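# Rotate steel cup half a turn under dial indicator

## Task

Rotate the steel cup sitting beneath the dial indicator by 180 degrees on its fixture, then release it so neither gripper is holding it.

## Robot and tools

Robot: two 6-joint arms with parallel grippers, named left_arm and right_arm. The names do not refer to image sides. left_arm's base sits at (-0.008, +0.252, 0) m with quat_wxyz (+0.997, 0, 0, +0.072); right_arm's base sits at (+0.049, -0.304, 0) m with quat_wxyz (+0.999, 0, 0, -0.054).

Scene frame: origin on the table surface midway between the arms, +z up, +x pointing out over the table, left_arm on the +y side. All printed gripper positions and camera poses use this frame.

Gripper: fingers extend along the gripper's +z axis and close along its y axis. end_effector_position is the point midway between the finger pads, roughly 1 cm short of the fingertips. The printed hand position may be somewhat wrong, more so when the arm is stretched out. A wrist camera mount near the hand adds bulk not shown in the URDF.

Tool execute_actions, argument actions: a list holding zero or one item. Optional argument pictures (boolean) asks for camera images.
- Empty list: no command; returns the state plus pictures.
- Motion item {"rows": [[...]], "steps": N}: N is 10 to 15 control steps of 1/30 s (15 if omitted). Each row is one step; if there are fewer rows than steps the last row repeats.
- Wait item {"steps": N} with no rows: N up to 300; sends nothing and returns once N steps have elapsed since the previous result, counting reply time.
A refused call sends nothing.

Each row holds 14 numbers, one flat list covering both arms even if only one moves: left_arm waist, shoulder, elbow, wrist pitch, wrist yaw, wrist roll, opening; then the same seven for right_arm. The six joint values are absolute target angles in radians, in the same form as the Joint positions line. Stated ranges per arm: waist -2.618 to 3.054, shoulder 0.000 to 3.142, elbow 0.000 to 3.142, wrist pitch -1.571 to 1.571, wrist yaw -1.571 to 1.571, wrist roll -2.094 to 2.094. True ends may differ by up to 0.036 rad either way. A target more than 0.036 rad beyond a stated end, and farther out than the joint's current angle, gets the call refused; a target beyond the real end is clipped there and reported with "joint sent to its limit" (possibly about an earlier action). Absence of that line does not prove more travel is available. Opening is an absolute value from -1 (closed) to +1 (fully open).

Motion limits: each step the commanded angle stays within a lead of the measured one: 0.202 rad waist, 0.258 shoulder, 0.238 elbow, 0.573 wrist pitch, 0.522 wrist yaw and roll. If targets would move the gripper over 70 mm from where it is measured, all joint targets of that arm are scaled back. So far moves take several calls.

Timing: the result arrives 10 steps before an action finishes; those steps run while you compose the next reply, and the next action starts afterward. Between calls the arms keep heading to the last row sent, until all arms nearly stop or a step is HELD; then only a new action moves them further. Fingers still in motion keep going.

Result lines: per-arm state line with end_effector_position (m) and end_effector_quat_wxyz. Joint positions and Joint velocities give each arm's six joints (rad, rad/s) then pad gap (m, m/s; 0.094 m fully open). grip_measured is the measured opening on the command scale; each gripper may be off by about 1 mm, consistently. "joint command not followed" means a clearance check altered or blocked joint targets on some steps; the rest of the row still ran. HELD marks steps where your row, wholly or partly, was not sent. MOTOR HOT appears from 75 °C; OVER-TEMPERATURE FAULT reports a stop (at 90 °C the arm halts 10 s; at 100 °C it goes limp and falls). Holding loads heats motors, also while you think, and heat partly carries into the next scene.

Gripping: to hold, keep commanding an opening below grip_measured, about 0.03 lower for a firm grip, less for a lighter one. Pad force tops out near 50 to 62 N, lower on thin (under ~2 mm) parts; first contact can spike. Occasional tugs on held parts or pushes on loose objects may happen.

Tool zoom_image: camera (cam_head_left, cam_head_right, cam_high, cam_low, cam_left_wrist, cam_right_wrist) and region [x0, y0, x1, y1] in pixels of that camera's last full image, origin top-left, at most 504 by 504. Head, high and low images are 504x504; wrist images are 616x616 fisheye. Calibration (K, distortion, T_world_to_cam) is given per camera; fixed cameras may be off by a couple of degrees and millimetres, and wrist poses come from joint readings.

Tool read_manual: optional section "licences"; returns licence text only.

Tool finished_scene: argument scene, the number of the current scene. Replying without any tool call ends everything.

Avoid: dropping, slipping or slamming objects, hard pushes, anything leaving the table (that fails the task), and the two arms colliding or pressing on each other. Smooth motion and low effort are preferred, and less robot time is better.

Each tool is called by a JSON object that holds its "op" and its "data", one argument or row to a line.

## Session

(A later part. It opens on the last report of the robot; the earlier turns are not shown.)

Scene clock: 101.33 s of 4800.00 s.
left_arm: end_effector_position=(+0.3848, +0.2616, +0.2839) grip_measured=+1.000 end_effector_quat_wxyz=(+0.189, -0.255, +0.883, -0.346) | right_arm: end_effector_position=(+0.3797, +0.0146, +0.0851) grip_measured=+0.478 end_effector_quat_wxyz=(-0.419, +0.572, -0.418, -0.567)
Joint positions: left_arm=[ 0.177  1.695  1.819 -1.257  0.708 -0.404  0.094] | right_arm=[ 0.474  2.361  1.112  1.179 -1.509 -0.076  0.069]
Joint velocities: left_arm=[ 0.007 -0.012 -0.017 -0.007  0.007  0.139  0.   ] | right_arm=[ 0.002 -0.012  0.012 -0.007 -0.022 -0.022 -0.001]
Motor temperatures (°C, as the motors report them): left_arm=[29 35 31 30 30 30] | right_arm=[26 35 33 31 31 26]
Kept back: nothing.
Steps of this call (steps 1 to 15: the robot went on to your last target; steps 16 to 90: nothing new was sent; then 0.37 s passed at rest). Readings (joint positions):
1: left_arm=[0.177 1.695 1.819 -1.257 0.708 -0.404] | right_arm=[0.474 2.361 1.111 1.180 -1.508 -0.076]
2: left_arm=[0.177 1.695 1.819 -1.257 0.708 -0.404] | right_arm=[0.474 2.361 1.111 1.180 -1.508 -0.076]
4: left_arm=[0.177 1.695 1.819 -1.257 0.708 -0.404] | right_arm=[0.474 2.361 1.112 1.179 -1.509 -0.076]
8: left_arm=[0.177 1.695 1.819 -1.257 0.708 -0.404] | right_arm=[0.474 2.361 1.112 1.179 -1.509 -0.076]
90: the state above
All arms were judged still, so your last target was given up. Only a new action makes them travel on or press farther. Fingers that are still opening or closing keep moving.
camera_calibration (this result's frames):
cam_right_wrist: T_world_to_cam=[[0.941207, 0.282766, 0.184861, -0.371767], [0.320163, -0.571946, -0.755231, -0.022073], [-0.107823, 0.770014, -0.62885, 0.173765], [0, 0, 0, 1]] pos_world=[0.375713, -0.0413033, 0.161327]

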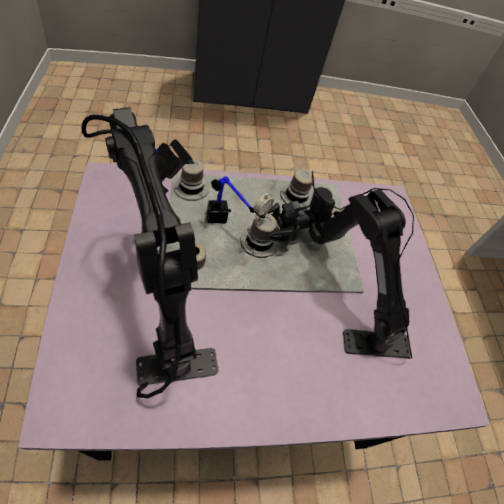

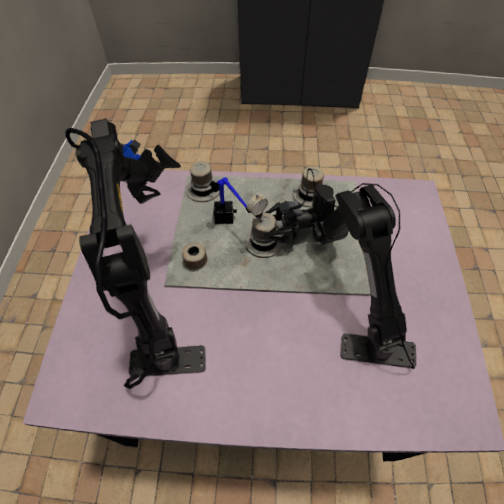

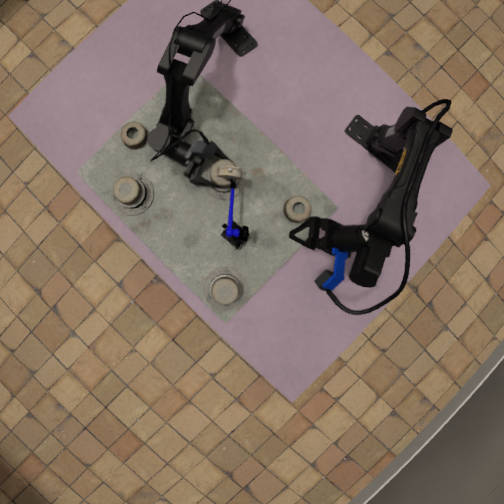

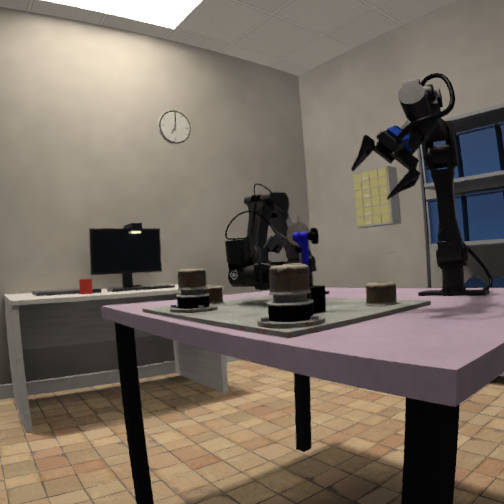

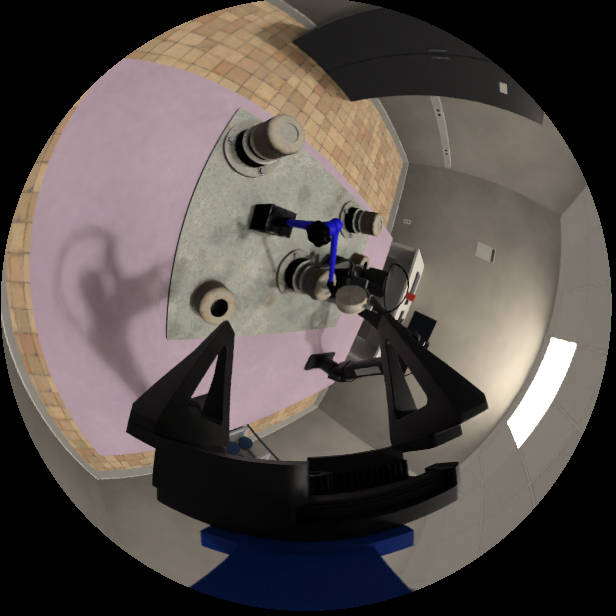

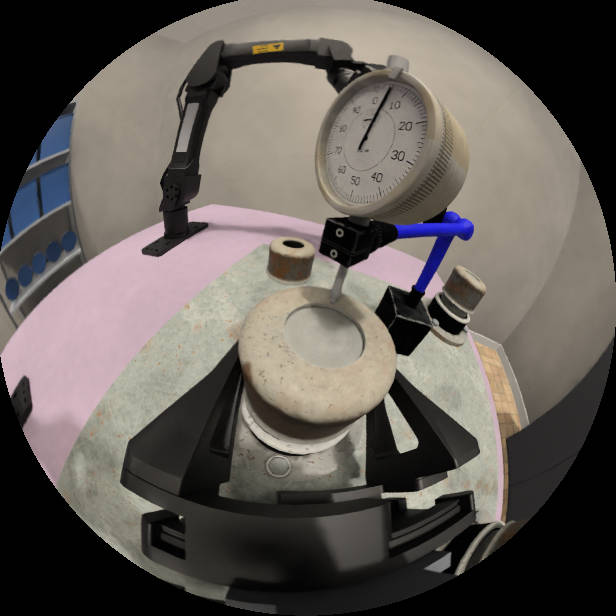

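{"op": "execute_actions", "data": {
  "actions": [
    {"rows": [
[0.177,1.695,1.819,-1.257,0.708,-0.404,1, 0.474,2.361,1.112,1.179,-1.509,-0.076,0.6],
[0.177,1.695,1.819,-1.257,0.708,-0.404,1, 0.474,2.361,1.112,1.179,-1.509,-0.076,0.8],
[0.177,1.695,1.819,-1.257,0.708,-0.404,1, 0.478,2.353,1.108,1.184,-1.505,-0.074,1],
[0.177,1.695,1.819,-1.257,0.708,-0.404,1, 0.481,2.346,1.104,1.189,-1.501,-0.072,1],
[0.177,1.695,1.819,-1.257,0.708,-0.404,1, 0.483,2.341,1.102,1.1925,-1.4979,-0.070,1],
[0.177,1.695,1.819,-1.257,0.708,-0.404,1, 0.483,2.340,1.102,1.1968,-1.4885,-0.070,1],
[0.177,1.695,1.819,-1.257,0.708,-0.404,1, 0.484,2.339,1.101,1.2052,-1.4698,-0.070,1],
[0.177,1.695,1.819,-1.257,0.708,-0.404,1, 0.4842,2.3373,1.0972,1.2167,-1.4415,-0.0696,1],
[0.177,1.695,1.819,-1.257,0.708,-0.404,1, 0.4847,2.3321,1.086,1.2321,-1.4037,-0.0692,1],
[0.177,1.695,1.819,-1.257,0.708,-0.404,1, 0.4861,2.3235,1.0673,1.2507,-1.3576,-0.0687,1],
[0.177,1.695,1.819,-1.257,0.708,-0.404,1, 0.4885,2.3116,1.0414,1.2671,-1.3083,-0.0675,1],
[0.177,1.695,1.819,-1.257,0.708,-0.404,1, 0.4915,2.2963,1.0079,1.2835,-1.259,-0.0664,1],
[0.177,1.695,1.819,-1.257,0.708,-0.404,1, 0.496,2.2796,0.9718,1.3002,-1.208,-0.0647,1],
[0.177,1.695,1.819,-1.257,0.708,-0.404,1, 0.5015,2.2632,0.9367,1.317,-1.156,-0.0626,1],
[0.177,1.695,1.819,-1.257,0.708,-0.404,1, 0.5073,2.247,0.902,1.3337,-1.1033,-0.0606,1]
], "steps": 15}
  ]
}}

{"op": "execute_actions", "data": {
  "actions": [
    {"rows": [
[0.177,1.695,1.819,-1.257,0.708,-0.404,1, 0.5156,2.232,0.8698,1.3501,-1.0485,-0.0587,1],
[0.177,1.695,1.819,-1.257,0.708,-0.404,1, 0.5239,2.2171,0.8376,1.3665,-0.9936,-0.0569,1],
[0.177,1.695,1.819,-1.257,0.708,-0.404,1, 0.5342,2.2029,0.8072,1.3814,-0.9362,-0.0544,1],
[0.177,1.695,1.819,-1.257,0.708,-0.404,1, 0.5454,2.1891,0.7773,1.3961,-0.8784,-0.0518,1],
[0.177,1.695,1.819,-1.257,0.708,-0.404,1, 0.5575,2.1757,0.7484,1.4098,-0.8193,-0.0492,1],
[0.177,1.695,1.819,-1.257,0.708,-0.404,1, 0.5716,2.1632,0.7215,1.4222,-0.7588,-0.0463,1],
[0.177,1.695,1.819,-1.257,0.708,-0.404,1, 0.5858,2.1507,0.6945,1.4346,-0.698,-0.0435,1],
[0.177,1.695,1.819,-1.257,0.708,-0.404,1, 0.6025,2.1397,0.6708,1.4444,-0.6342,-0.0398,1],
[0.177,1.695,1.819,-1.257,0.708,-0.404,1, 0.6194,2.1288,0.6472,1.4542,-0.5703,-0.0362,1],
[0.177,1.695,1.819,-1.257,0.708,-0.404,1, 0.6382,2.1188,0.626,1.4624,-0.5048,-0.0319,1],
[0.177,1.695,1.819,-1.257,0.708,-0.404,1, 0.6585,2.1096,0.6067,1.4698,-0.4383,-0.0272,1],
[0.177,1.695,1.819,-1.257,0.708,-0.404,1, 0.6792,2.1006,0.5881,1.4767,-0.3713,-0.0223,1],
[0.177,1.695,1.819,-1.257,0.708,-0.404,1, 0.7022,2.0937,0.5731,1.4823,-0.3027,-0.0171,1],
[0.177,1.695,1.819,-1.257,0.708,-0.404,1, 0.7251,2.0868,0.5582,1.4879,-0.2341,-0.0118,1],
[0.177,1.695,1.819,-1.257,0.708,-0.404,1, 0.7497,2.0819,0.5473,1.4913,-0.1645,-0.0063,1]
], "steps": 15}
  ]
}}

{"op": "execute_actions", "data": {
  "actions": [
    {"rows": [
[0.177,1.695,1.819,-1.257,0.708,-0.404,1, 0.775,2.0776,0.5378,1.4942,-0.0948,-0.0007,1],
[0.177,1.695,1.819,-1.257,0.708,-0.404,1, 0.8006,2.0743,0.5302,1.489,-0.0249,0.005,1],
[0.177,1.695,1.819,-1.257,0.708,-0.404,1, 0.8269,2.083,0.5319,1.4805,0.0453,0.0108,1],
[0.177,1.695,1.819,-1.257,0.708,-0.404,1, 0.8532,2.0937,0.5367,1.4712,0.1155,0.0165,1],
[0.177,1.695,1.819,-1.257,0.708,-0.404,1, 0.88,2.1046,0.5447,1.4612,0.1852,0.0221,1],
[0.177,1.695,1.819,-1.257,0.708,-0.404,1, 0.9068,2.1137,0.551,1.4543,0.2548,0.0277,1],
[0.177,1.695,1.819,-1.257,0.708,-0.404,1, 0.9334,2.1201,0.5582,1.4496,0.3233,0.033,1],
[0.177,1.695,1.819,-1.257,0.708,-0.404,1, 0.9597,2.1236,0.5649,1.4439,0.3912,0.0382,1],
[0.177,1.695,1.819,-1.257,0.708,-0.404,1, 0.9857,2.1274,0.5723,1.4377,0.457,0.0432,1],
[0.177,1.695,1.819,-1.257,0.708,-0.404,1, 1.0101,2.1332,0.5843,1.4308,0.5094,0.0473,1],
[0.177,1.695,1.819,-1.257,0.708,-0.404,1, 1.0346,2.1389,0.5964,1.4257,0.5487,0.0503,1],
[0.177,1.695,1.819,-1.257,0.708,-0.404,1, 1.055,2.1454,0.6101,1.4222,0.5749,0.0523,1],
[0.177,1.695,1.819,-1.257,0.708,-0.404,1, 1.0704,2.1509,0.6216,1.4205,0.588,0.0534,1],
[0.177,1.695,1.819,-1.257,0.708,-0.404,1, 1.0815,2.1548,0.6299,1.4203,0.5896,0.0535,1],
[0.177,1.695,1.819,-1.257,0.708,-0.404,1, 1.0881,2.1572,0.6348,1.4203,0.5896,0.0535,1]
], "steps": 15}
  ]
}}

{"op": "execute_actions", "data": {
  "actions": [
    {"rows": [
[0.177,1.695,1.819,-1.257,0.708,-0.404,1, 1.0903,2.1579,0.6365,1.4203,0.5896,0.0535,1],
[0.177,1.695,1.819,-1.257,0.708,-0.404,1, 1.0903,2.1579,0.6365,1.4203,0.5896,0.0535,1],
[0.177,1.695,1.819,-1.257,0.708,-0.404,1, 1.0903,2.1579,0.6365,1.4203,0.5896,0.0535,0.9],
[0.177,1.695,1.819,-1.257,0.708,-0.404,1, 1.0903,2.1579,0.6365,1.4203,0.5896,0.0535,0.8],
[0.177,1.695,1.819,-1.257,0.708,-0.404,1, 1.0903,2.1579,0.6365,1.4203,0.5896,0.0535,0.75]
], "steps": 15}
  ],
  "pictures": true
}}

Scene clock: 124.13 s of 4800.00 s.
left_arm: end_effector_position=(+0.3848, +0.2616, +0.2839) grip_measured=+1.000 end_effector_quat_wxyz=(+0.189, -0.255, +0.883, -0.346) | right_arm: end_effector_position=(+0.3797, +0.0146, +0.0853) grip_measured=+1.000 end_effector_quat_wxyz=(-0.420, +0.573, -0.417, -0.567)
Joint positions: left_arm=[ 0.177  1.695  1.819 -1.257  0.708 -0.404  0.094] | right_arm=[ 0.474  2.361  1.112  1.181 -1.509 -0.076  0.094]
Joint velocities: left_arm=[ 0.007  0.002 -0.022  0.007 -0.051 -0.11   0.   ] | right_arm=[-0.002 -0.002 -0.017  0.051 -0.007 -0.066  0.   ]
Motor temperatures (°C, as the motors report them): left_arm=[29 35 31 31 30 30] | right_arm=[27 36 34 31 31 26]
Steps of this call (steps 1 to 90: nothing new was sent; then 19.63 s passed at rest; steps 91 to 95: the first 5 steps of this action). Readings (joint positions):
91: left_arm=[0.177 1.695 1.819 -1.257 0.708 -0.404] | right_arm=[0.474 2.361 1.112 1.179 -1.509 -0.076]
92: left_arm=[0.177 1.695 1.819 -1.257 0.708 -0.404] | right_arm=[0.474 2.361 1.112 1.179 -1.509 -0.076]
94: left_arm=[0.177 1.695 1.819 -1.257 0.708 -0.404] | right_arm=[0.474 2.361 1.112 1.180 -1.509 -0.076]
95: the state above

Scene clock: 124.63 s of 4800.00 s.
left_arm: end_effector_position=(+0.3848, +0.2616, +0.2839) grip_measured=+1.000 end_effector_quat_wxyz=(+0.189, -0.255, +0.883, -0.346) | right_arm: end_effector_position=(+0.3856, +0.0150, +0.0832) grip_measured=+1.000 end_effector_quat_wxyz=(+0.516, -0.481, +0.537, +0.463)
Joint positions: left_arm=[ 0.177  1.695  1.819 -1.257  0.708 -0.404  0.094] | right_arm=[ 0.526  2.224  0.809  1.339 -1.044 -0.065  0.094]
Joint velocities: left_arm=[-0.007  0.002 -0.012  0.022  0.037 -0.081  0.   ] | right_arm=[ 0.349 -0.398 -0.867  0.388  1.502  0.095  0.   ]
Motor temperatures (°C, as the motors report them): left_arm=[29 35 31 31 30 30] | right_arm=[27 36 34 31 31 26]
Steps of this call (steps 1 to 10: the last 10 steps of your previous action; steps 11 to 15: the first 5 steps of this action). Readings (joint positions):
11: left_arm=[0.177 1.695 1.819 -1.257 0.708 -0.404] | right_arm=[0.487 2.284 0.938 1.279 -1.238 -0.071]
12: left_arm=[0.177 1.695 1.819 -1.257 0.708 -0.404] | right_arm=[0.494 2.269 0.904 1.294 -1.193 -0.070]
14: left_arm=[0.177 1.695 1.819 -1.257 0.708 -0.404] | right_arm=[0.514 2.239 0.839 1.324 -1.095 -0.067]
15: the state above

Scene clock: 125.13 s of 4800.00 s.
left_arm: end_effector_position=(+0.3848, +0.2616, +0.2839) grip_measured=+1.000 end_effector_quat_wxyz=(+0.189, -0.255, +0.883, -0.346) | right_arm: end_effector_position=(+0.3851, +0.0171, +0.0796) grip_measured=+1.000 end_effector_quat_wxyz=(+0.618, -0.296, +0.676, +0.272)
Joint positions: left_arm=[ 0.177  1.695  1.819 -1.257  0.708 -0.404  0.094] | right_arm=[ 0.827  2.104  0.549  1.465 -0.109 -0.007  0.094]
Joint velocities: left_arm=[ 0.002  0.002 -0.002 -0.037  0.007 -0.037  0.   ] | right_arm=[ 0.73  -0.027 -0.002 -0.037  1.941  0.183  0.   ]
Motor temperatures (°C, as the motors report them): left_arm=[29 35 31 31 30 30] | right_arm=[27 36 34 31 31 26]
Steps of this call (steps 1 to 10: the last 10 steps of your previous action; steps 11 to 15: the first 5 steps of this action). Readings (joint positions):
11: left_arm=[0.177 1.695 1.819 -1.257 0.708 -0.404] | right_arm=[0.724 2.112 0.570 1.456 -0.379 -0.028]
12: left_arm=[0.177 1.695 1.819 -1.257 0.708 -0.404] | right_arm=[0.749 2.107 0.559 1.461 -0.312 -0.023]
14: left_arm=[0.177 1.695 1.819 -1.257 0.708 -0.404] | right_arm=[0.800 2.104 0.549 1.465 -0.177 -0.013]
15: the state above

Scene clock: 125.63 s of 4800.00 s.
left_arm: end_effector_position=(+0.3848, +0.2616, +0.2839) grip_measured=+1.000 end_effector_quat_wxyz=(+0.189, -0.255, +0.883, -0.346) | right_arm: end_effector_position=(+0.3812, +0.0211, +0.0825) grip_measured=+0.780 end_effector_quat_wxyz=(+0.668, -0.153, +0.714, +0.145)
Joint positions: left_arm=[ 0.177  1.695  1.819 -1.257  0.708 -0.404  0.094] | right_arm=[1.081 2.137 0.617 1.443 0.546 0.043 0.084]
Joint velocities: left_arm=[-0.017 -0.007  0.007  0.037  0.037 -0.022  0.   ] | right_arm=[-0.022  0.007 -0.017 -0.007  0.286 -0.007 -0.056]
Motor temperatures (°C, as the motors report them): left_arm=[29 35 31 31 30 30] | right_arm=[27 36 34 31 31 26]
Steps of this call (steps 1 to 10: the last 10 steps of your previous action; steps 11 to 15: the first 5 steps of this action). Readings (joint positions):
11: left_arm=[0.177 1.695 1.819 -1.257 0.708 -0.404] | right_arm=[1.072 2.134 0.611 1.446 0.490 0.038]
12: left_arm=[0.177 1.695 1.819 -1.257 0.708 -0.404] | right_arm=[1.078 2.136 0.615 1.445 0.507 0.040]
14: left_arm=[0.177 1.695 1.819 -1.257 0.708 -0.404] | right_arm=[1.081 2.137 0.617 1.443 0.536 0.041]
15: the state above
camera_calibration (this result's frames):
cam_right_wrist: T_world_to_cam=[[0.404329, -0.897341, 0.176909, -0.144265], [-0.573188, -0.399336, -0.715532, 0.312836], [0.712723, 0.187909, -0.675808, -0.129378], [0, 0, 0, 1]] pos_world=[0.329855, 0.0197831, 0.161931]

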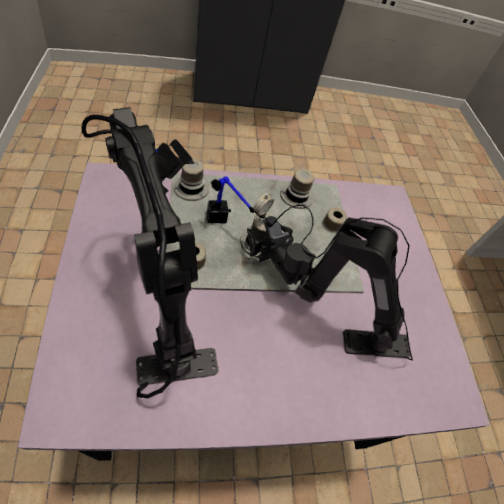

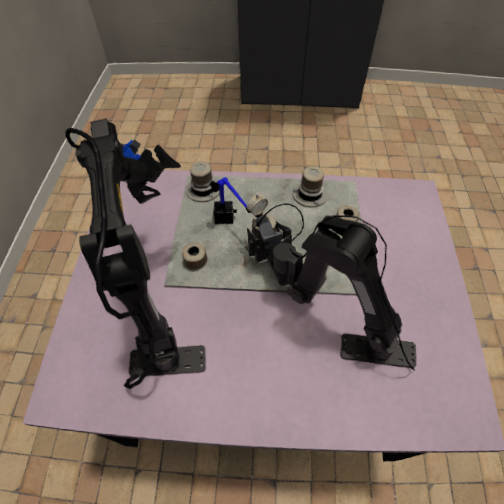

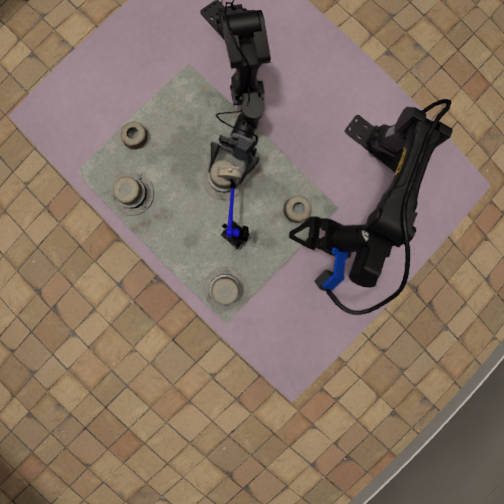

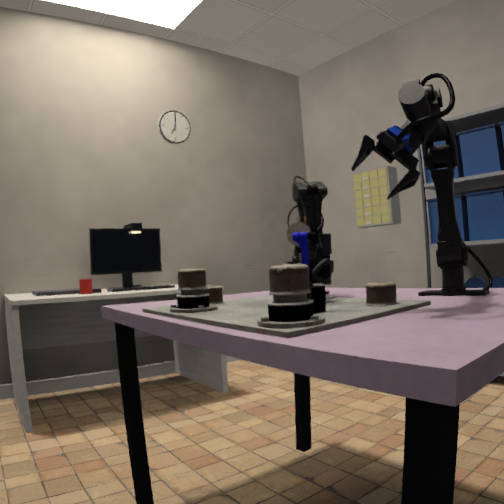

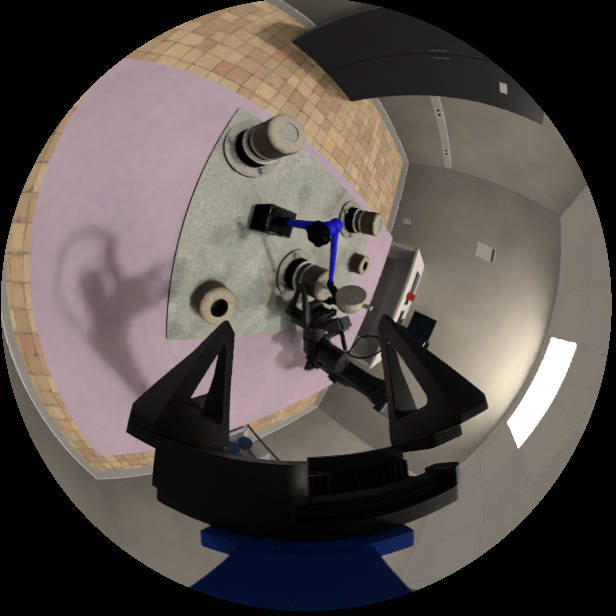

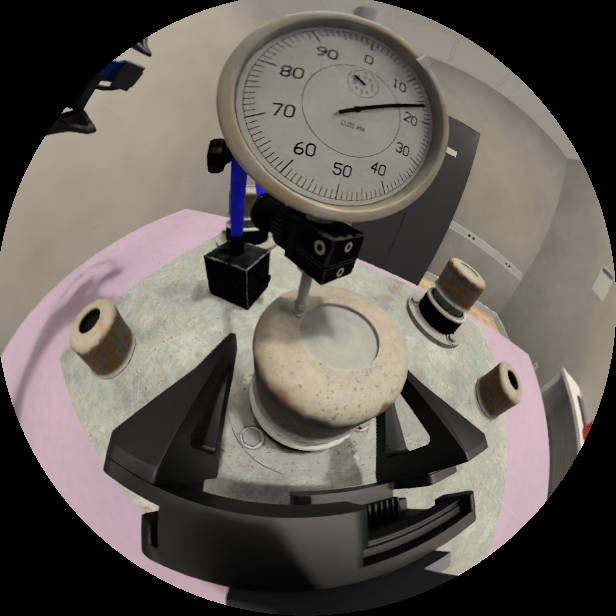

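{"op": "execute_actions", "data": {
  "actions": [],
  "pictures": false
}}

{"op": "zoom_image", "data": {
  "camera": "cam_right_wrist",
  "region": [180, 250, 480, 480]
}}

Scene clock: 126.47 s of 4800.00 s.
left_arm: end_effector_position=(+0.3848, +0.2616, +0.2839) grip_measured=+1.000 end_effector_quat_wxyz=(+0.189, -0.255, +0.883, -0.346) | right_arm: end_effector_position=(+0.3836, +0.0157, +0.0827) grip_measured=+0.753 end_effector_quat_wxyz=(+0.671, -0.141, +0.716, +0.134)
Joint positions: left_arm=[ 0.177  1.695  1.819 -1.257  0.708 -0.404  0.094] | right_arm=[1.081 2.137 0.617 1.443 0.58  0.046 0.082]
Joint velocities: left_arm=[ 0.002 -0.017 -0.022  0.051 -0.037  0.022  0.   ] | right_arm=[ 0.017 -0.012  0.002 -0.066  0.007 -0.037 -0.   ]
Motor temperatures (°C, as the motors report them): left_arm=[29 35 31 31 30 30] | right_arm=[27 36 34 31 31 26]
Kept back: nothing.
Steps of this call (steps 1 to 10: the last 10 steps of your previous action; steps 11 to 25: the robot went on to your last target). Readings (joint positions):
1: left_arm=[0.177 1.695 1.819 -1.257 0.708 -0.404] | right_arm=[1.081 2.137 0.617 1.443 0.553 0.043]
2: left_arm=[0.177 1.695 1.819 -1.257 0.708 -0.404] | right_arm=[1.081 2.137 0.617 1.443 0.559 0.044]
4: left_arm=[0.177 1.695 1.819 -1.257 0.708 -0.404] | right_arm=[1.081 2.137 0.617 1.443 0.567 0.044]
8: left_arm=[0.177 1.695 1.819 -1.257 0.708 -0.404] | right_arm=[1.081 2.137 0.617 1.443 0.575 0.045]
25: the state above

Region (180, 250, 480, 480) of cam_right_wrist's 616x616 image, scaled by 1.680, with more detail than that image has; it fills the top 386 rows of this view, and the rest is white.

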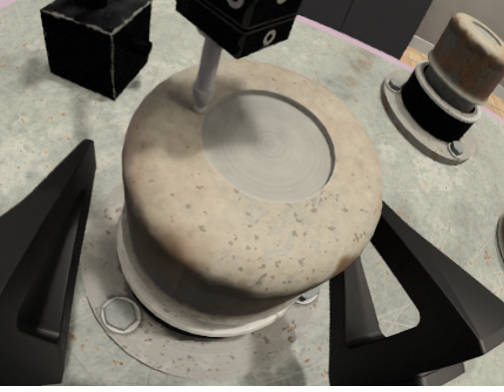

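{"op": "execute_actions", "data": {
  "actions": [
    {"rows": [
[0.177,1.695,1.819,-1.257,0.708,-0.404,1, 1.081,2.137,0.617,1.443,0.580,0.046,0.66],
[0.177,1.695,1.819,-1.257,0.708,-0.404,1, 1.081,2.137,0.617,1.443,0.580,0.046,0.59],
[0.177,1.695,1.819,-1.257,0.708,-0.404,1, 1.081,2.137,0.617,1.443,0.580,0.046,0.54],
[0.177,1.695,1.819,-1.257,0.708,-0.404,1, 1.081,2.137,0.617,1.443,0.580,0.046,0.51],
[0.177,1.695,1.819,-1.257,0.708,-0.404,1, 1.081,2.137,0.617,1.443,0.580,0.046,0.49],
[0.177,1.695,1.819,-1.257,0.708,-0.404,1, 1.081,2.137,0.617,1.443,0.580,0.046,0.47],
[0.177,1.695,1.819,-1.257,0.708,-0.404,1, 1.081,2.137,0.617,1.443,0.580,0.046,0.455],
[0.177,1.695,1.819,-1.257,0.708,-0.404,1, 1.076,2.126,0.612,1.449,0.575,0.043,0.44],
[0.177,1.695,1.819,-1.257,0.708,-0.404,1, 1.0715,2.116,0.607,1.455,0.571,0.041,0.44],
[0.177,1.695,1.819,-1.257,0.708,-0.404,1, 1.0681,2.1132,0.6048,1.4563,0.5696,0.0415,0.44],
[0.177,1.695,1.819,-1.257,0.708,-0.404,1, 1.0615,2.1108,0.5999,1.4595,0.5455,0.0396,0.44],
[0.177,1.695,1.819,-1.257,0.708,-0.404,1, 1.0504,2.1069,0.5916,1.468,0.4807,0.0346,0.44],
[0.177,1.695,1.819,-1.257,0.708,-0.404,1, 1.035,2.1014,0.5801,1.4773,0.4022,0.0285,0.44],
[0.177,1.695,1.819,-1.257,0.708,-0.404,1, 1.0146,2.0949,0.5664,1.4852,0.3077,0.0213,0.44],
[0.177,1.695,1.819,-1.257,0.708,-0.404,1, 0.9901,2.0892,0.5543,1.4918,0.1983,0.0128,0.44]
], "steps": 15}
  ]
}}

{"op": "execute_actions", "data": {
  "actions": [
    {"rows": [
[0.177,1.695,1.819,-1.257,0.708,-0.404,1, 0.9657,2.0834,0.5423,1.496,0.0991,0.0048,0.44],
[0.177,1.695,1.819,-1.257,0.708,-0.404,1, 0.9397,2.0796,0.5349,1.4965,0.0253,-0.0012,0.44],
[0.177,1.695,1.819,-1.257,0.708,-0.404,1, 0.9134,2.0761,0.5282,1.487,-0.0449,-0.007,0.44],
[0.177,1.695,1.819,-1.257,0.708,-0.404,1, 0.8868,2.0737,0.524,1.4752,-0.1148,-0.0127,0.44],
[0.177,1.695,1.819,-1.257,0.708,-0.404,1, 0.86,2.0726,0.5227,1.4633,-0.1845,-0.0183,0.44],
[0.177,1.695,1.819,-1.257,0.708,-0.404,1, 0.8332,2.0717,0.5217,1.4519,-0.2541,-0.0238,0.44],
[0.177,1.695,1.819,-1.257,0.708,-0.404,1, 0.8069,2.095,0.5409,1.4463,-0.3227,-0.0291,0.44],
[0.177,1.695,1.819,-1.257,0.708,-0.404,1, 0.7806,2.1083,0.5532,1.4407,-0.3913,-0.0343,0.44],
[0.177,1.695,1.819,-1.257,0.708,-0.404,1, 0.755,2.1216,0.5678,1.4338,-0.4583,-0.0392,0.44],
[0.177,1.695,1.819,-1.257,0.708,-0.404,1, 0.7297,2.1259,0.5773,1.4264,-0.5248,-0.0439,0.44],
[0.177,1.695,1.819,-1.257,0.708,-0.404,1, 0.7051,2.1308,0.5882,1.4182,-0.5903,-0.0482,0.44],
[0.177,1.695,1.819,-1.257,0.708,-0.404,1, 0.6822,2.1377,0.6031,1.4084,-0.6542,-0.0518,0.44],
[0.177,1.695,1.819,-1.257,0.708,-0.404,1, 0.6592,2.1446,0.6181,1.3986,-0.718,-0.0555,0.44],
[0.177,1.695,1.819,-1.257,0.708,-0.404,1, 0.6385,2.1536,0.6367,1.3862,-0.7788,-0.0583,0.44],
[0.177,1.695,1.819,-1.257,0.708,-0.404,1, 0.6182,2.1628,0.656,1.3738,-0.8393,-0.0612,0.44]
], "steps": 15}
  ]
}}

{"op": "execute_actions", "data": {
  "actions": [
    {"rows": [
[0.177,1.695,1.819,-1.257,0.708,-0.404,1, 0.5994,2.1728,0.6772,1.3601,-0.8984,-0.0638,0.44],
[0.177,1.695,1.819,-1.257,0.708,-0.404,1, 0.5825,2.1837,0.7008,1.3454,-0.9562,-0.0664,0.44],
[0.177,1.695,1.819,-1.257,0.708,-0.404,1, 0.5658,2.1947,0.7245,1.3305,-1.0136,-0.0689,0.44],
[0.177,1.695,1.819,-1.257,0.708,-0.404,1, 0.5516,2.2072,0.7515,1.3141,-1.0685,-0.0707,0.44],
[0.177,1.695,1.819,-1.257,0.708,-0.404,1, 0.5375,2.2197,0.7784,1.2977,-1.1233,-0.0726,0.44],
[0.177,1.695,1.819,-1.257,0.708,-0.404,1, 0.5254,2.2331,0.8073,1.281,-1.176,-0.0746,0.44],
[0.177,1.695,1.819,-1.257,0.708,-0.404,1, 0.5142,2.2469,0.8372,1.2642,-1.228,-0.0767,0.44],
[0.177,1.695,1.819,-1.257,0.708,-0.404,1, 0.5039,2.2611,0.8676,1.2475,-1.279,-0.0784,0.44],
[0.177,1.695,1.819,-1.257,0.708,-0.404,1, 0.4956,2.276,0.8998,1.2311,-1.3283,-0.0795,0.44],
[0.177,1.695,1.819,-1.257,0.708,-0.404,1, 0.4873,2.291,0.932,1.2147,-1.3776,-0.0807,0.44],
[0.177,1.695,1.819,-1.257,0.708,-0.404,1, 0.4815,2.3072,0.9667,1.1956,-1.4249,-0.0812,0.44],
[0.177,1.695,1.819,-1.257,0.708,-0.404,1, 0.4761,2.3234,1.0013,1.1764,-1.472,-0.0818,0.44],
[0.177,1.695,1.819,-1.257,0.708,-0.404,1, 0.4719,2.3379,1.0327,1.158,-1.5145,-0.082,0.44],
[0.177,1.695,1.819,-1.257,0.708,-0.404,1, 0.4694,2.3507,1.0605,1.1474,-1.539,-0.082,0.44],
[0.177,1.695,1.819,-1.257,0.708,-0.404,1, 0.4673,2.3613,1.0839,1.141,-1.554,-0.082,0.44]
], "steps": 15}
  ]
}}

{"op": "execute_actions", "data": {
  "actions": [
    {"rows": [
[0.177,1.695,1.819,-1.257,0.708,-0.404,1, 0.4657,2.3698,1.1024,1.1372,-1.563,-0.082,0.44],
[0.177,1.695,1.819,-1.257,0.708,-0.404,1, 0.4647,2.3762,1.1163,1.1358,-1.5661,-0.082,0.44],
[0.177,1.695,1.819,-1.257,0.708,-0.404,1, 0.4643,2.3806,1.1258,1.137,-1.5635,-0.082,0.44],
[0.177,1.695,1.819,-1.257,0.708,-0.404,1, 0.464,2.3827,1.1304,1.1406,-1.5551,-0.082,0.44],
[0.177,1.695,1.819,-1.257,0.708,-0.404,1, 0.464,2.383,1.131,1.1467,-1.5407,-0.082,0.44],
[0.177,1.695,1.819,-1.257,0.708,-0.404,1, 0.464,2.383,1.131,1.1544,-1.5227,-0.082,0.44],
[0.177,1.695,1.819,-1.257,0.708,-0.404,1, 0.464,2.383,1.131,1.156,-1.519,-0.082,0.44],
[0.177,1.695,1.819,-1.257,0.708,-0.404,1, 0.464,2.383,1.131,1.156,-1.519,-0.082,0.44],
[0.177,1.695,1.819,-1.257,0.708,-0.404,1, 0.468,2.374,1.123,1.166,-1.515,-0.079,0.44],
[0.177,1.695,1.819,-1.257,0.708,-0.404,1, 0.474,2.361,1.112,1.179,-1.509,-0.076,0.44],
[0.177,1.695,1.819,-1.257,0.708,-0.404,1, 0.474,2.361,1.112,1.179,-1.509,-0.076,0.6],
[0.177,1.695,1.819,-1.257,0.708,-0.404,1, 0.474,2.361,1.112,1.179,-1.509,-0.076,0.8],
[0.177,1.695,1.819,-1.257,0.708,-0.404,1, 0.471,2.354,1.108,1.183,-1.509,-0.076,1],
[0.177,1.695,1.819,-1.257,0.708,-0.404,1, 0.468,2.347,1.105,1.187,-1.509,-0.076,1],
[0.177,1.695,1.819,-1.257,0.708,-0.404,1, 0.465,2.341,1.102,1.190,-1.509,-0.076,1]
], "steps": 15}
  ]
}}

{"op": "execute_actions", "data": {
  "actions": [
    {"rows": [
[0.177,1.695,1.819,-1.257,0.708,-0.404,1, 0.4621,2.3371,1.0988,1.192,-1.509,-0.076,1],
[0.177,1.695,1.819,-1.257,0.708,-0.404,1, 0.4569,2.3318,1.0928,1.193,-1.509,-0.076,1],
[0.177,1.695,1.819,-1.257,0.708,-0.404,1, 0.449,2.3239,1.0838,1.194,-1.509,-0.076,1],
[0.177,1.695,1.819,-1.257,0.708,-0.404,1, 0.4391,2.3139,1.0724,1.195,-1.509,-0.076,1],
[0.177,1.695,1.819,-1.257,0.708,-0.404,1, 0.4278,2.3025,1.0595,1.1965,-1.509,-0.076,1],
[0.177,1.695,1.819,-1.257,0.708,-0.404,1, 0.4159,2.2905,1.0458,1.198,-1.509,-0.076,1],
[0.177,1.695,1.819,-1.257,0.708,-0.404,1, 0.4039,2.2785,1.032,1.1995,-1.509,-0.076,1],
[0.177,1.695,1.819,-1.257,0.708,-0.404,1, 0.3926,2.2671,1.0191,1.201,-1.509,-0.076,1],
[0.177,1.695,1.819,-1.257,0.708,-0.404,1, 0.3827,2.2571,1.0077,1.202,-1.509,-0.076,1],
[0.177,1.695,1.819,-1.257,0.708,-0.404,1, 0.3748,2.2492,0.9987,1.203,-1.509,-0.076,1],
[0.177,1.695,1.819,-1.257,0.708,-0.404,1, 0.3696,2.2439,0.9927,1.204,-1.509,-0.076,1],
[0.177,1.695,1.819,-1.257,0.708,-0.404,1, 0.3677,2.242,0.9905,1.204,-1.509,-0.076,1]
], "steps": 12}
  ],
  "pictures": true
}}

Scene clock: 143.70 s of 4800.00 s.
left_arm: end_effector_position=(+0.3848, +0.2616, +0.2839) grip_measured=+1.000 end_effector_quat_wxyz=(+0.189, -0.255, +0.883, -0.346) | right_arm: end_effector_position=(+0.3836, +0.0156, +0.0827) grip_measured=+0.504 end_effector_quat_wxyz=(+0.671, -0.140, +0.716, +0.134)
Joint positions: left_arm=[ 0.177  1.695  1.819 -1.257  0.708 -0.404  0.094] | right_arm=[1.081 2.137 0.617 1.443 0.58  0.046 0.071]
Joint velocities: left_arm=[ 0.007  0.012 -0.017  0.037 -0.11  -0.051  0.   ] | right_arm=[-0.007 -0.032  0.002  0.022 -0.051 -0.051 -0.016]
Motor temperatures (°C, as the motors report them): left_arm=[29 36 31 31 30 30] | right_arm=[27 35 33 32 31 26]
Steps of this call (steps 1 to 15: the robot went on to your last target; steps 16 to 90: nothing new was sent; then 14.07 s passed at rest; steps 91 to 95: the first 5 steps of this action). Readings (joint positions):
91: left_arm=[0.177 1.695 1.819 -1.257 0.708 -0.404] | right_arm=[1.081 2.137 0.617 1.443 0.580 0.046]
92: left_arm=[0.177 1.695 1.819 -1.257 0.708 -0.404] | right_arm=[1.081 2.137 0.617 1.443 0.580 0.046]
94: left_arm=[0.177 1.695 1.819 -1.257 0.708 -0.404] | right_arm=[1.081 2.137 0.617 1.443 0.580 0.046]
95: the state above

Scene clock: 144.20 s of 4800.00 s.
left_arm: end_effector_position=(+0.3848, +0.2616, +0.2839) grip_measured=+1.000 end_effector_quat_wxyz=(+0.189, -0.255, +0.883, -0.346) | right_arm: end_effector_position=(+0.3828, +0.0159, +0.0826) grip_measured=+0.477 end_effector_quat_wxyz=(+0.639, -0.247, +0.692, +0.229)
Joint positions: left_arm=[ 0.177  1.695  1.819 -1.257  0.708 -0.404  0.094] | right_arm=[0.915 2.099 0.538 1.481 0.118 0.012 0.069]
Joint velocities: left_arm=[ 0.007  0.002 -0.017  0.037  0.007 -0.007  0.   ] | right_arm=[-0.75  -0.115 -0.12   0.095 -2.029 -0.168  0.   ]
Motor temperatures (°C, as the motors report them): left_arm=[29 36 31 31 30 30] | right_arm=[27 35 33 32 31 26]
Steps of this call (steps 1 to 10: the last 10 steps of your previous action; steps 11 to 15: the first 5 steps of this action). Readings (joint positions):
11: left_arm=[0.177 1.695 1.819 -1.257 0.708 -0.404] | right_arm=[1.016 2.119 0.573 1.469 0.393 0.031]
12: left_arm=[0.177 1.695 1.819 -1.257 0.708 -0.404] | right_arm=[0.992 2.113 0.562 1.474 0.326 0.027]
14: left_arm=[0.177 1.695 1.819 -1.257 0.708 -0.404] | right_arm=[0.941 2.103 0.544 1.480 0.188 0.017]
15: the state above

Scene clock: 144.70 s of 4800.00 s.
left_arm: end_effector_position=(+0.3848, +0.2616, +0.2839) grip_measured=+1.000 end_effector_quat_wxyz=(+0.189, -0.255, +0.883, -0.346) | right_arm: end_effector_position=(+0.3802, +0.0159, +0.0833) grip_measured=+0.478 end_effector_quat_wxyz=(+0.538, -0.450, +0.569, +0.430)
Joint positions: left_arm=[ 0.177  1.695  1.819 -1.257  0.708 -0.404  0.094] | right_arm=[ 0.571  2.177  0.712  1.384 -0.878 -0.057  0.069]
Joint velocities: left_arm=[-0.007  0.002  0.002 -0.007 -0.007 -0.051  0.   ] | right_arm=[-0.432  0.349  0.725 -0.403 -1.751 -0.095 -0.   ]
Motor temperatures (°C, as the motors report them): left_arm=[29 36 31 31 30 30] | right_arm=[27 35 33 32 31 26]
Steps of this call (steps 1 to 10: the last 10 steps of your previous action; steps 11 to 15: the first 5 steps of this action). Readings (joint positions):
11: left_arm=[0.177 1.695 1.819 -1.257 0.708 -0.404] | right_arm=[0.643 2.135 0.622 1.431 -0.631 -0.043]
12: left_arm=[0.177 1.695 1.819 -1.257 0.708 -0.404] | right_arm=[0.623 2.144 0.642 1.421 -0.694 -0.047]
14: left_arm=[0.177 1.695 1.819 -1.257 0.708 -0.404] | right_arm=[0.587 2.166 0.687 1.397 -0.818 -0.054]
15: the state above

Scene clock: 145.20 s of 4800.00 s.
left_arm: end_effector_position=(+0.3848, +0.2616, +0.2839) grip_measured=+1.000 end_effector_quat_wxyz=(+0.189, -0.255, +0.883, -0.346) | right_arm: end_effector_position=(+0.3796, +0.0144, +0.0846) grip_measured=+0.478 end_effector_quat_wxyz=(-0.420, +0.569, -0.422, -0.566)
Joint positions: left_arm=[ 0.177  1.695  1.819 -1.257  0.708 -0.404  0.094] | right_arm=[ 0.474  2.358  1.103  1.182 -1.499 -0.073  0.069]
Joint velocities: left_arm=[ 0.017 -0.002 -0.012  0.022 -0.022 -0.037  0.   ] | right_arm=[ 0.002  0.071  0.168 -0.11  -0.212 -0.095  0.   ]
Motor temperatures (°C, as the motors report them): left_arm=[29 36 31 31 30 30] | right_arm=[27 35 33 32 31 26]
Steps of this call (steps 1 to 10: the last 10 steps of your previous action; steps 11 to 15: the first 5 steps of this action). Readings (joint positions):
11: left_arm=[0.177 1.695 1.819 -1.257 0.708 -0.404] | right_arm=[0.478 2.332 1.045 1.212 -1.429 -0.073]
12: left_arm=[0.177 1.695 1.819 -1.257 0.708 -0.404] | right_arm=[0.477 2.342 1.067 1.201 -1.455 -0.073]
14: left_arm=[0.177 1.695 1.819 -1.257 0.708 -0.404] | right_arm=[0.475 2.355 1.095 1.186 -1.490 -0.073]
15: the state above

Scene clock: 145.60 s of 4800.00 s.
left_arm: end_effector_position=(+0.3848, +0.2616, +0.2839) grip_measured=+1.000 end_effector_quat_wxyz=(+0.189, -0.255, +0.883, -0.346) | right_arm: end_effector_position=(+0.3797, +0.0144, +0.0848) grip_measured=+1.000 end_effector_quat_wxyz=(-0.420, +0.571, -0.420, -0.567)
Joint positions: left_arm=[ 0.177  1.695  1.819 -1.257  0.708 -0.404  0.094] | right_arm=[ 0.474  2.36   1.108  1.182 -1.505 -0.073  0.094]
Joint velocities: left_arm=[-0.002 -0.007 -0.027 -0.007  0.066 -0.037  0.   ] | right_arm=[-0.017  0.002 -0.017  0.051 -0.007 -0.11   0.   ]
Motor temperatures (°C, as the motors report them): left_arm=[29 36 31 31 30 30] | right_arm=[27 35 33 32 31 26]
Steps of this call (steps 1 to 10: the last 10 steps of your previous action; steps 11 to 12: the first 2 steps of this action). Readings (joint positions):
11: left_arm=[0.177 1.695 1.819 -1.257 0.708 -0.404] | right_arm=[0.474 2.360 1.108 1.181 -1.505 -0.073]
12: the state above
camera_calibration (this result's frames):
cam_right_wrist: T_world_to_cam=[[0.94297, 0.27904, 0.181506, -0.372007], [0.315351, -0.574242, -0.755513, -0.0205541], [-0.10659, 0.769665, -0.629488, 0.173323], [0, 0, 0, 1]] pos_world=[0.375748, -0.0413985, 0.161097]

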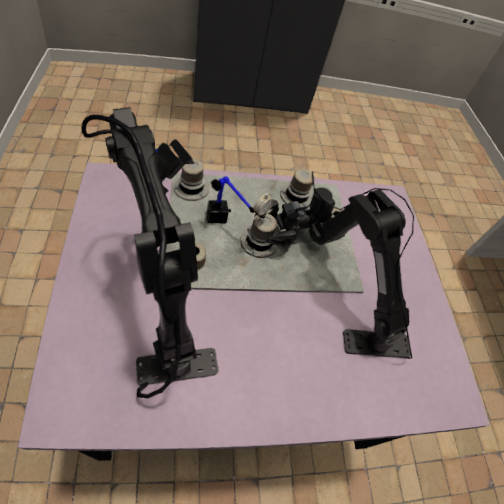

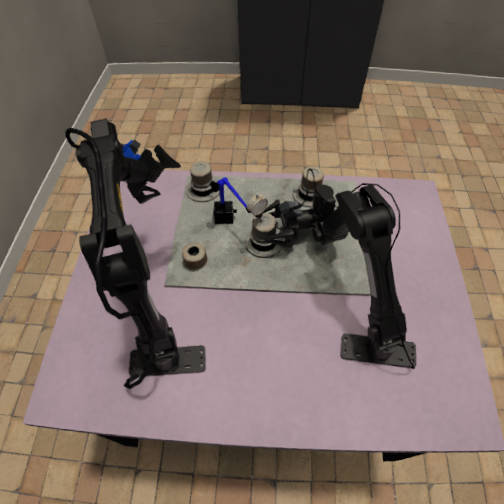

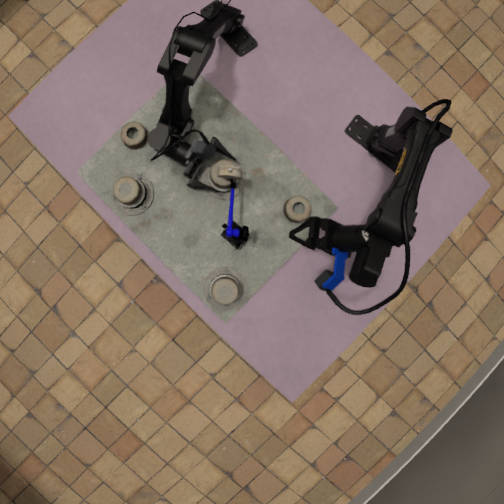

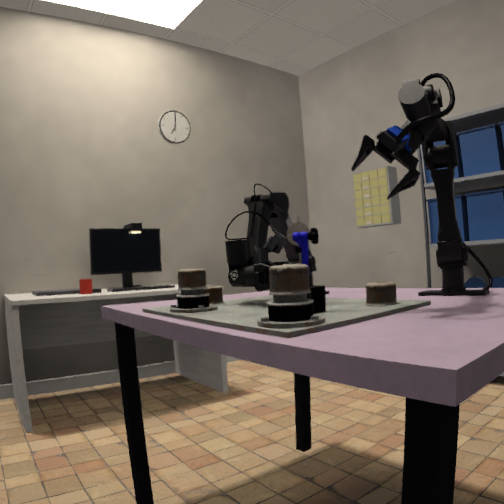

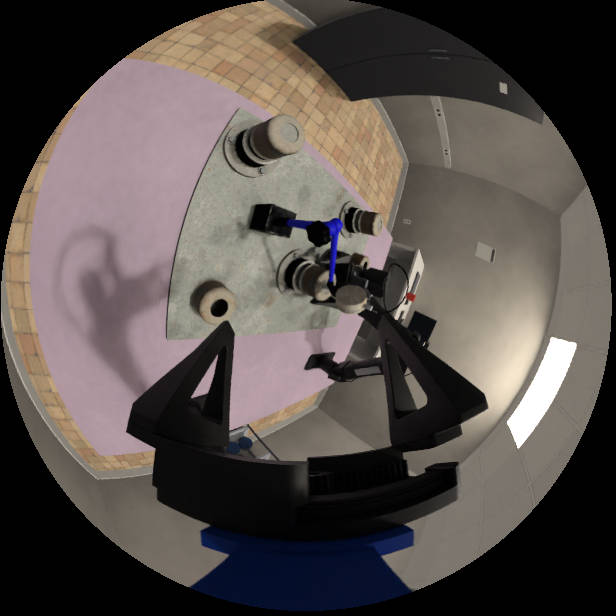

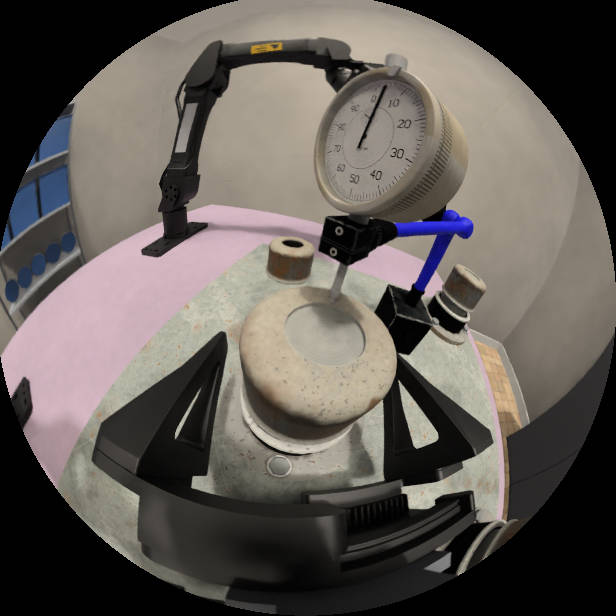

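{"op": "zoom_image", "data": {
  "camera": "cam_right_wrist",
  "region": [180, 250, 480, 480]
}}

{"op": "zoom_image", "data": {
  "camera": "cam_right_wrist",
  "region": [290, 40, 490, 240]
}}

Region (180, 250, 480, 480) of cam_right_wrist's 616x616 image, scaled by 1.680, with more detail than that image has; it fills the top 386 rows of this view, and the rest is white.

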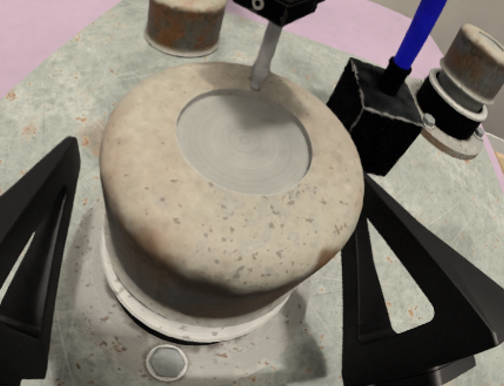

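Region (290, 40, 490, 240) of cam_right_wrist's 616x616 image, scaled by 2.520, with more detail than that image has.

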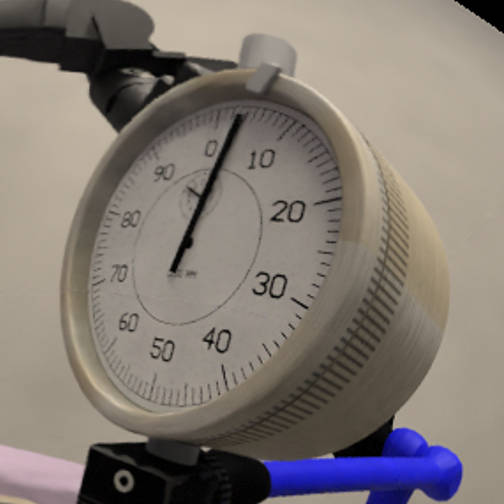

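{"op": "execute_actions", "data": {
  "actions": []
}}

Scene clock: 164.17 s of 4800.00 s.
left_arm: end_effector_position=(+0.3848, +0.2616, +0.2839) grip_measured=+1.000 end_effector_quat_wxyz=(+0.189, -0.255, +0.883, -0.346) | right_arm: end_effector_position=(+0.3930, -0.0277, +0.1030) grip_measured=+1.000 end_effector_quat_wxyz=(-0.453, +0.551, -0.445, -0.541)
Joint positions: left_arm=[ 0.177  1.695  1.819 -1.257  0.708 -0.404  0.094] | right_arm=[ 0.367  2.263  1.008  1.2   -1.505 -0.073  0.094]
Joint velocities: left_arm=[-0.022 -0.002  0.007  0.022 -0.051 -0.095  0.   ] | right_arm=[0.002 0.017 0.022 0.051 0.007 0.007 0.   ]
Motor temperatures (°C, as the motors report them): left_arm=[29 36 32 31 30 30] | right_arm=[26 39 32 32 31 26]
Kept back: nothing.
Steps of this call (steps 1 to 10: the last 10 steps of your previous action; steps 11 to 30: the robot went on to your last target; steps 31 to 90: nothing new was sent; then 15.57 s passed at rest). Readings (joint positions):
1: left_arm=[0.177 1.695 1.819 -1.257 0.708 -0.404] | right_arm=[0.473 2.360 1.107 1.183 -1.505 -0.073]
2: left_arm=[0.177 1.695 1.819 -1.257 0.708 -0.404] | right_arm=[0.470 2.356 1.101 1.183 -1.505 -0.073]
4: left_arm=[0.177 1.695 1.819 -1.257 0.708 -0.404] | right_arm=[0.455 2.341 1.080 1.183 -1.505 -0.073]
8: left_arm=[0.177 1.695 1.819 -1.257 0.708 -0.404] | right_arm=[0.404 2.294 1.029 1.188 -1.505 -0.073]
90: the state above
All arms were judged still, so your last target was given up. Only a new action makes them travel on or press farther. Fingers that are still opening or closing keep moving.
camera_calibration (this result's frames):
cam_right_wrist: T_world_to_cam=[[0.964491, 0.176545, 0.196443, -0.388903], [0.263693, -0.601526, -0.754077, -0.0157869], [-0.0149631, 0.779101, -0.62672, 0.182526], [0, 0, 0, 1]] pos_world=[0.381987, -0.0830436, 0.178885]

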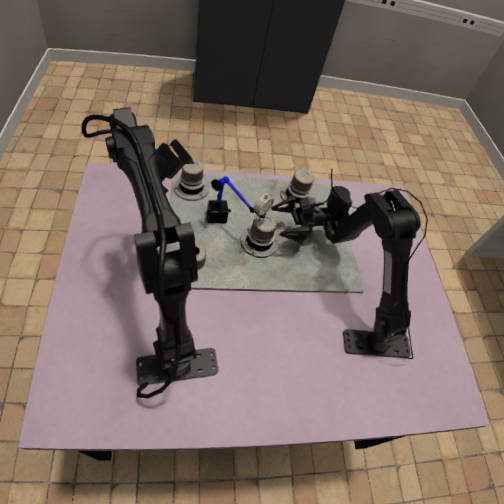

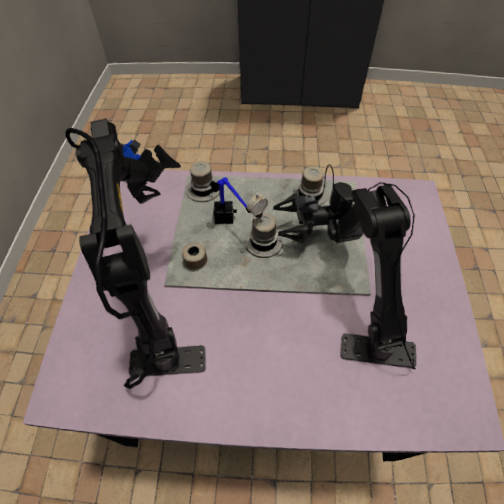

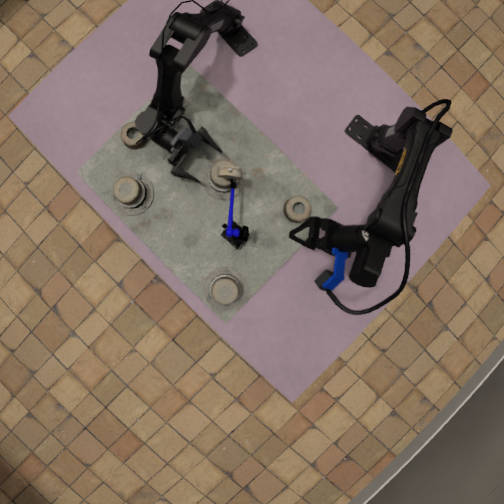

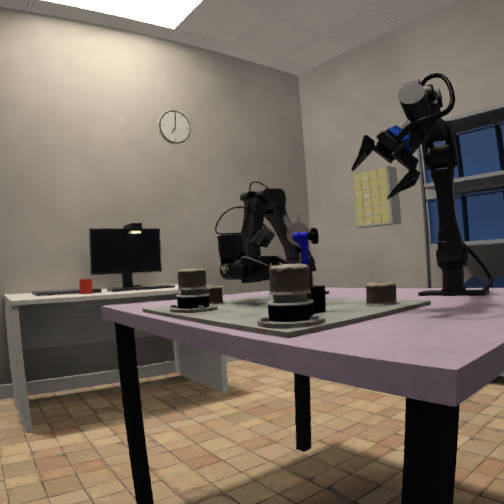

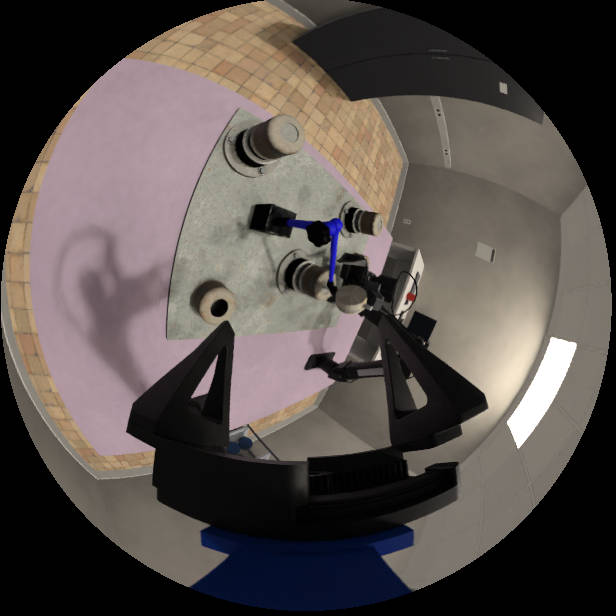

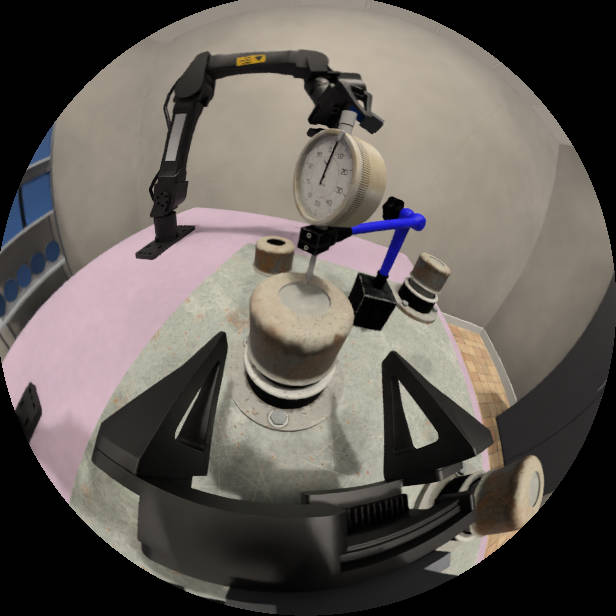

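{"op": "zoom_image", "data": {
  "camera": "cam_right_wrist",
  "region": [220, 110, 440, 440]
}}

{"op": "zoom_image", "data": {
  "camera": "cam_left_wrist",
  "region": [250, 220, 410, 340]
}}

{"op": "zoom_image", "data": {
  "camera": "cam_head_right",
  "region": [200, 170, 330, 280]
}}

Region (220, 110, 440, 440) of cam_right_wrist's 616x616 image, scaled by 1.527, with more detail than that image has.

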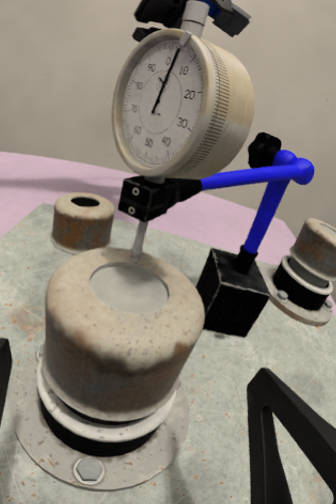

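Region (250, 220, 410, 340) of cam_left_wrist's 616x616 image, scaled by 3.150, with more detail than that image has; it fills the top 378 rows of this view, and the rest is white.

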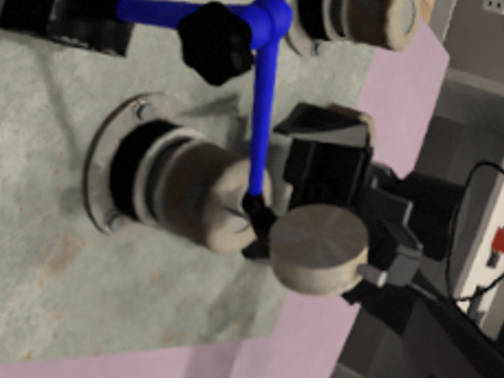

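Region (200, 170, 330, 280) of cam_head_right's 504x504 image, scaled by 3.877, with more detail than that image has; it fills the top 426 rows of this view, and the rest is white.

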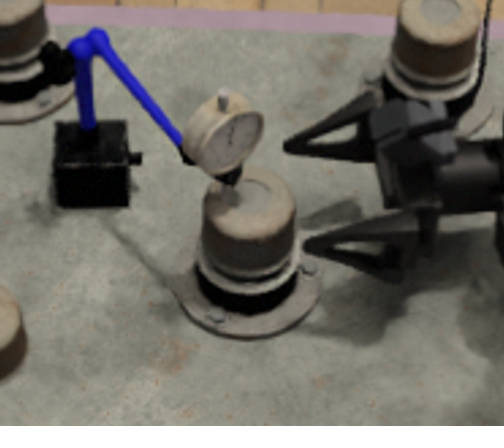

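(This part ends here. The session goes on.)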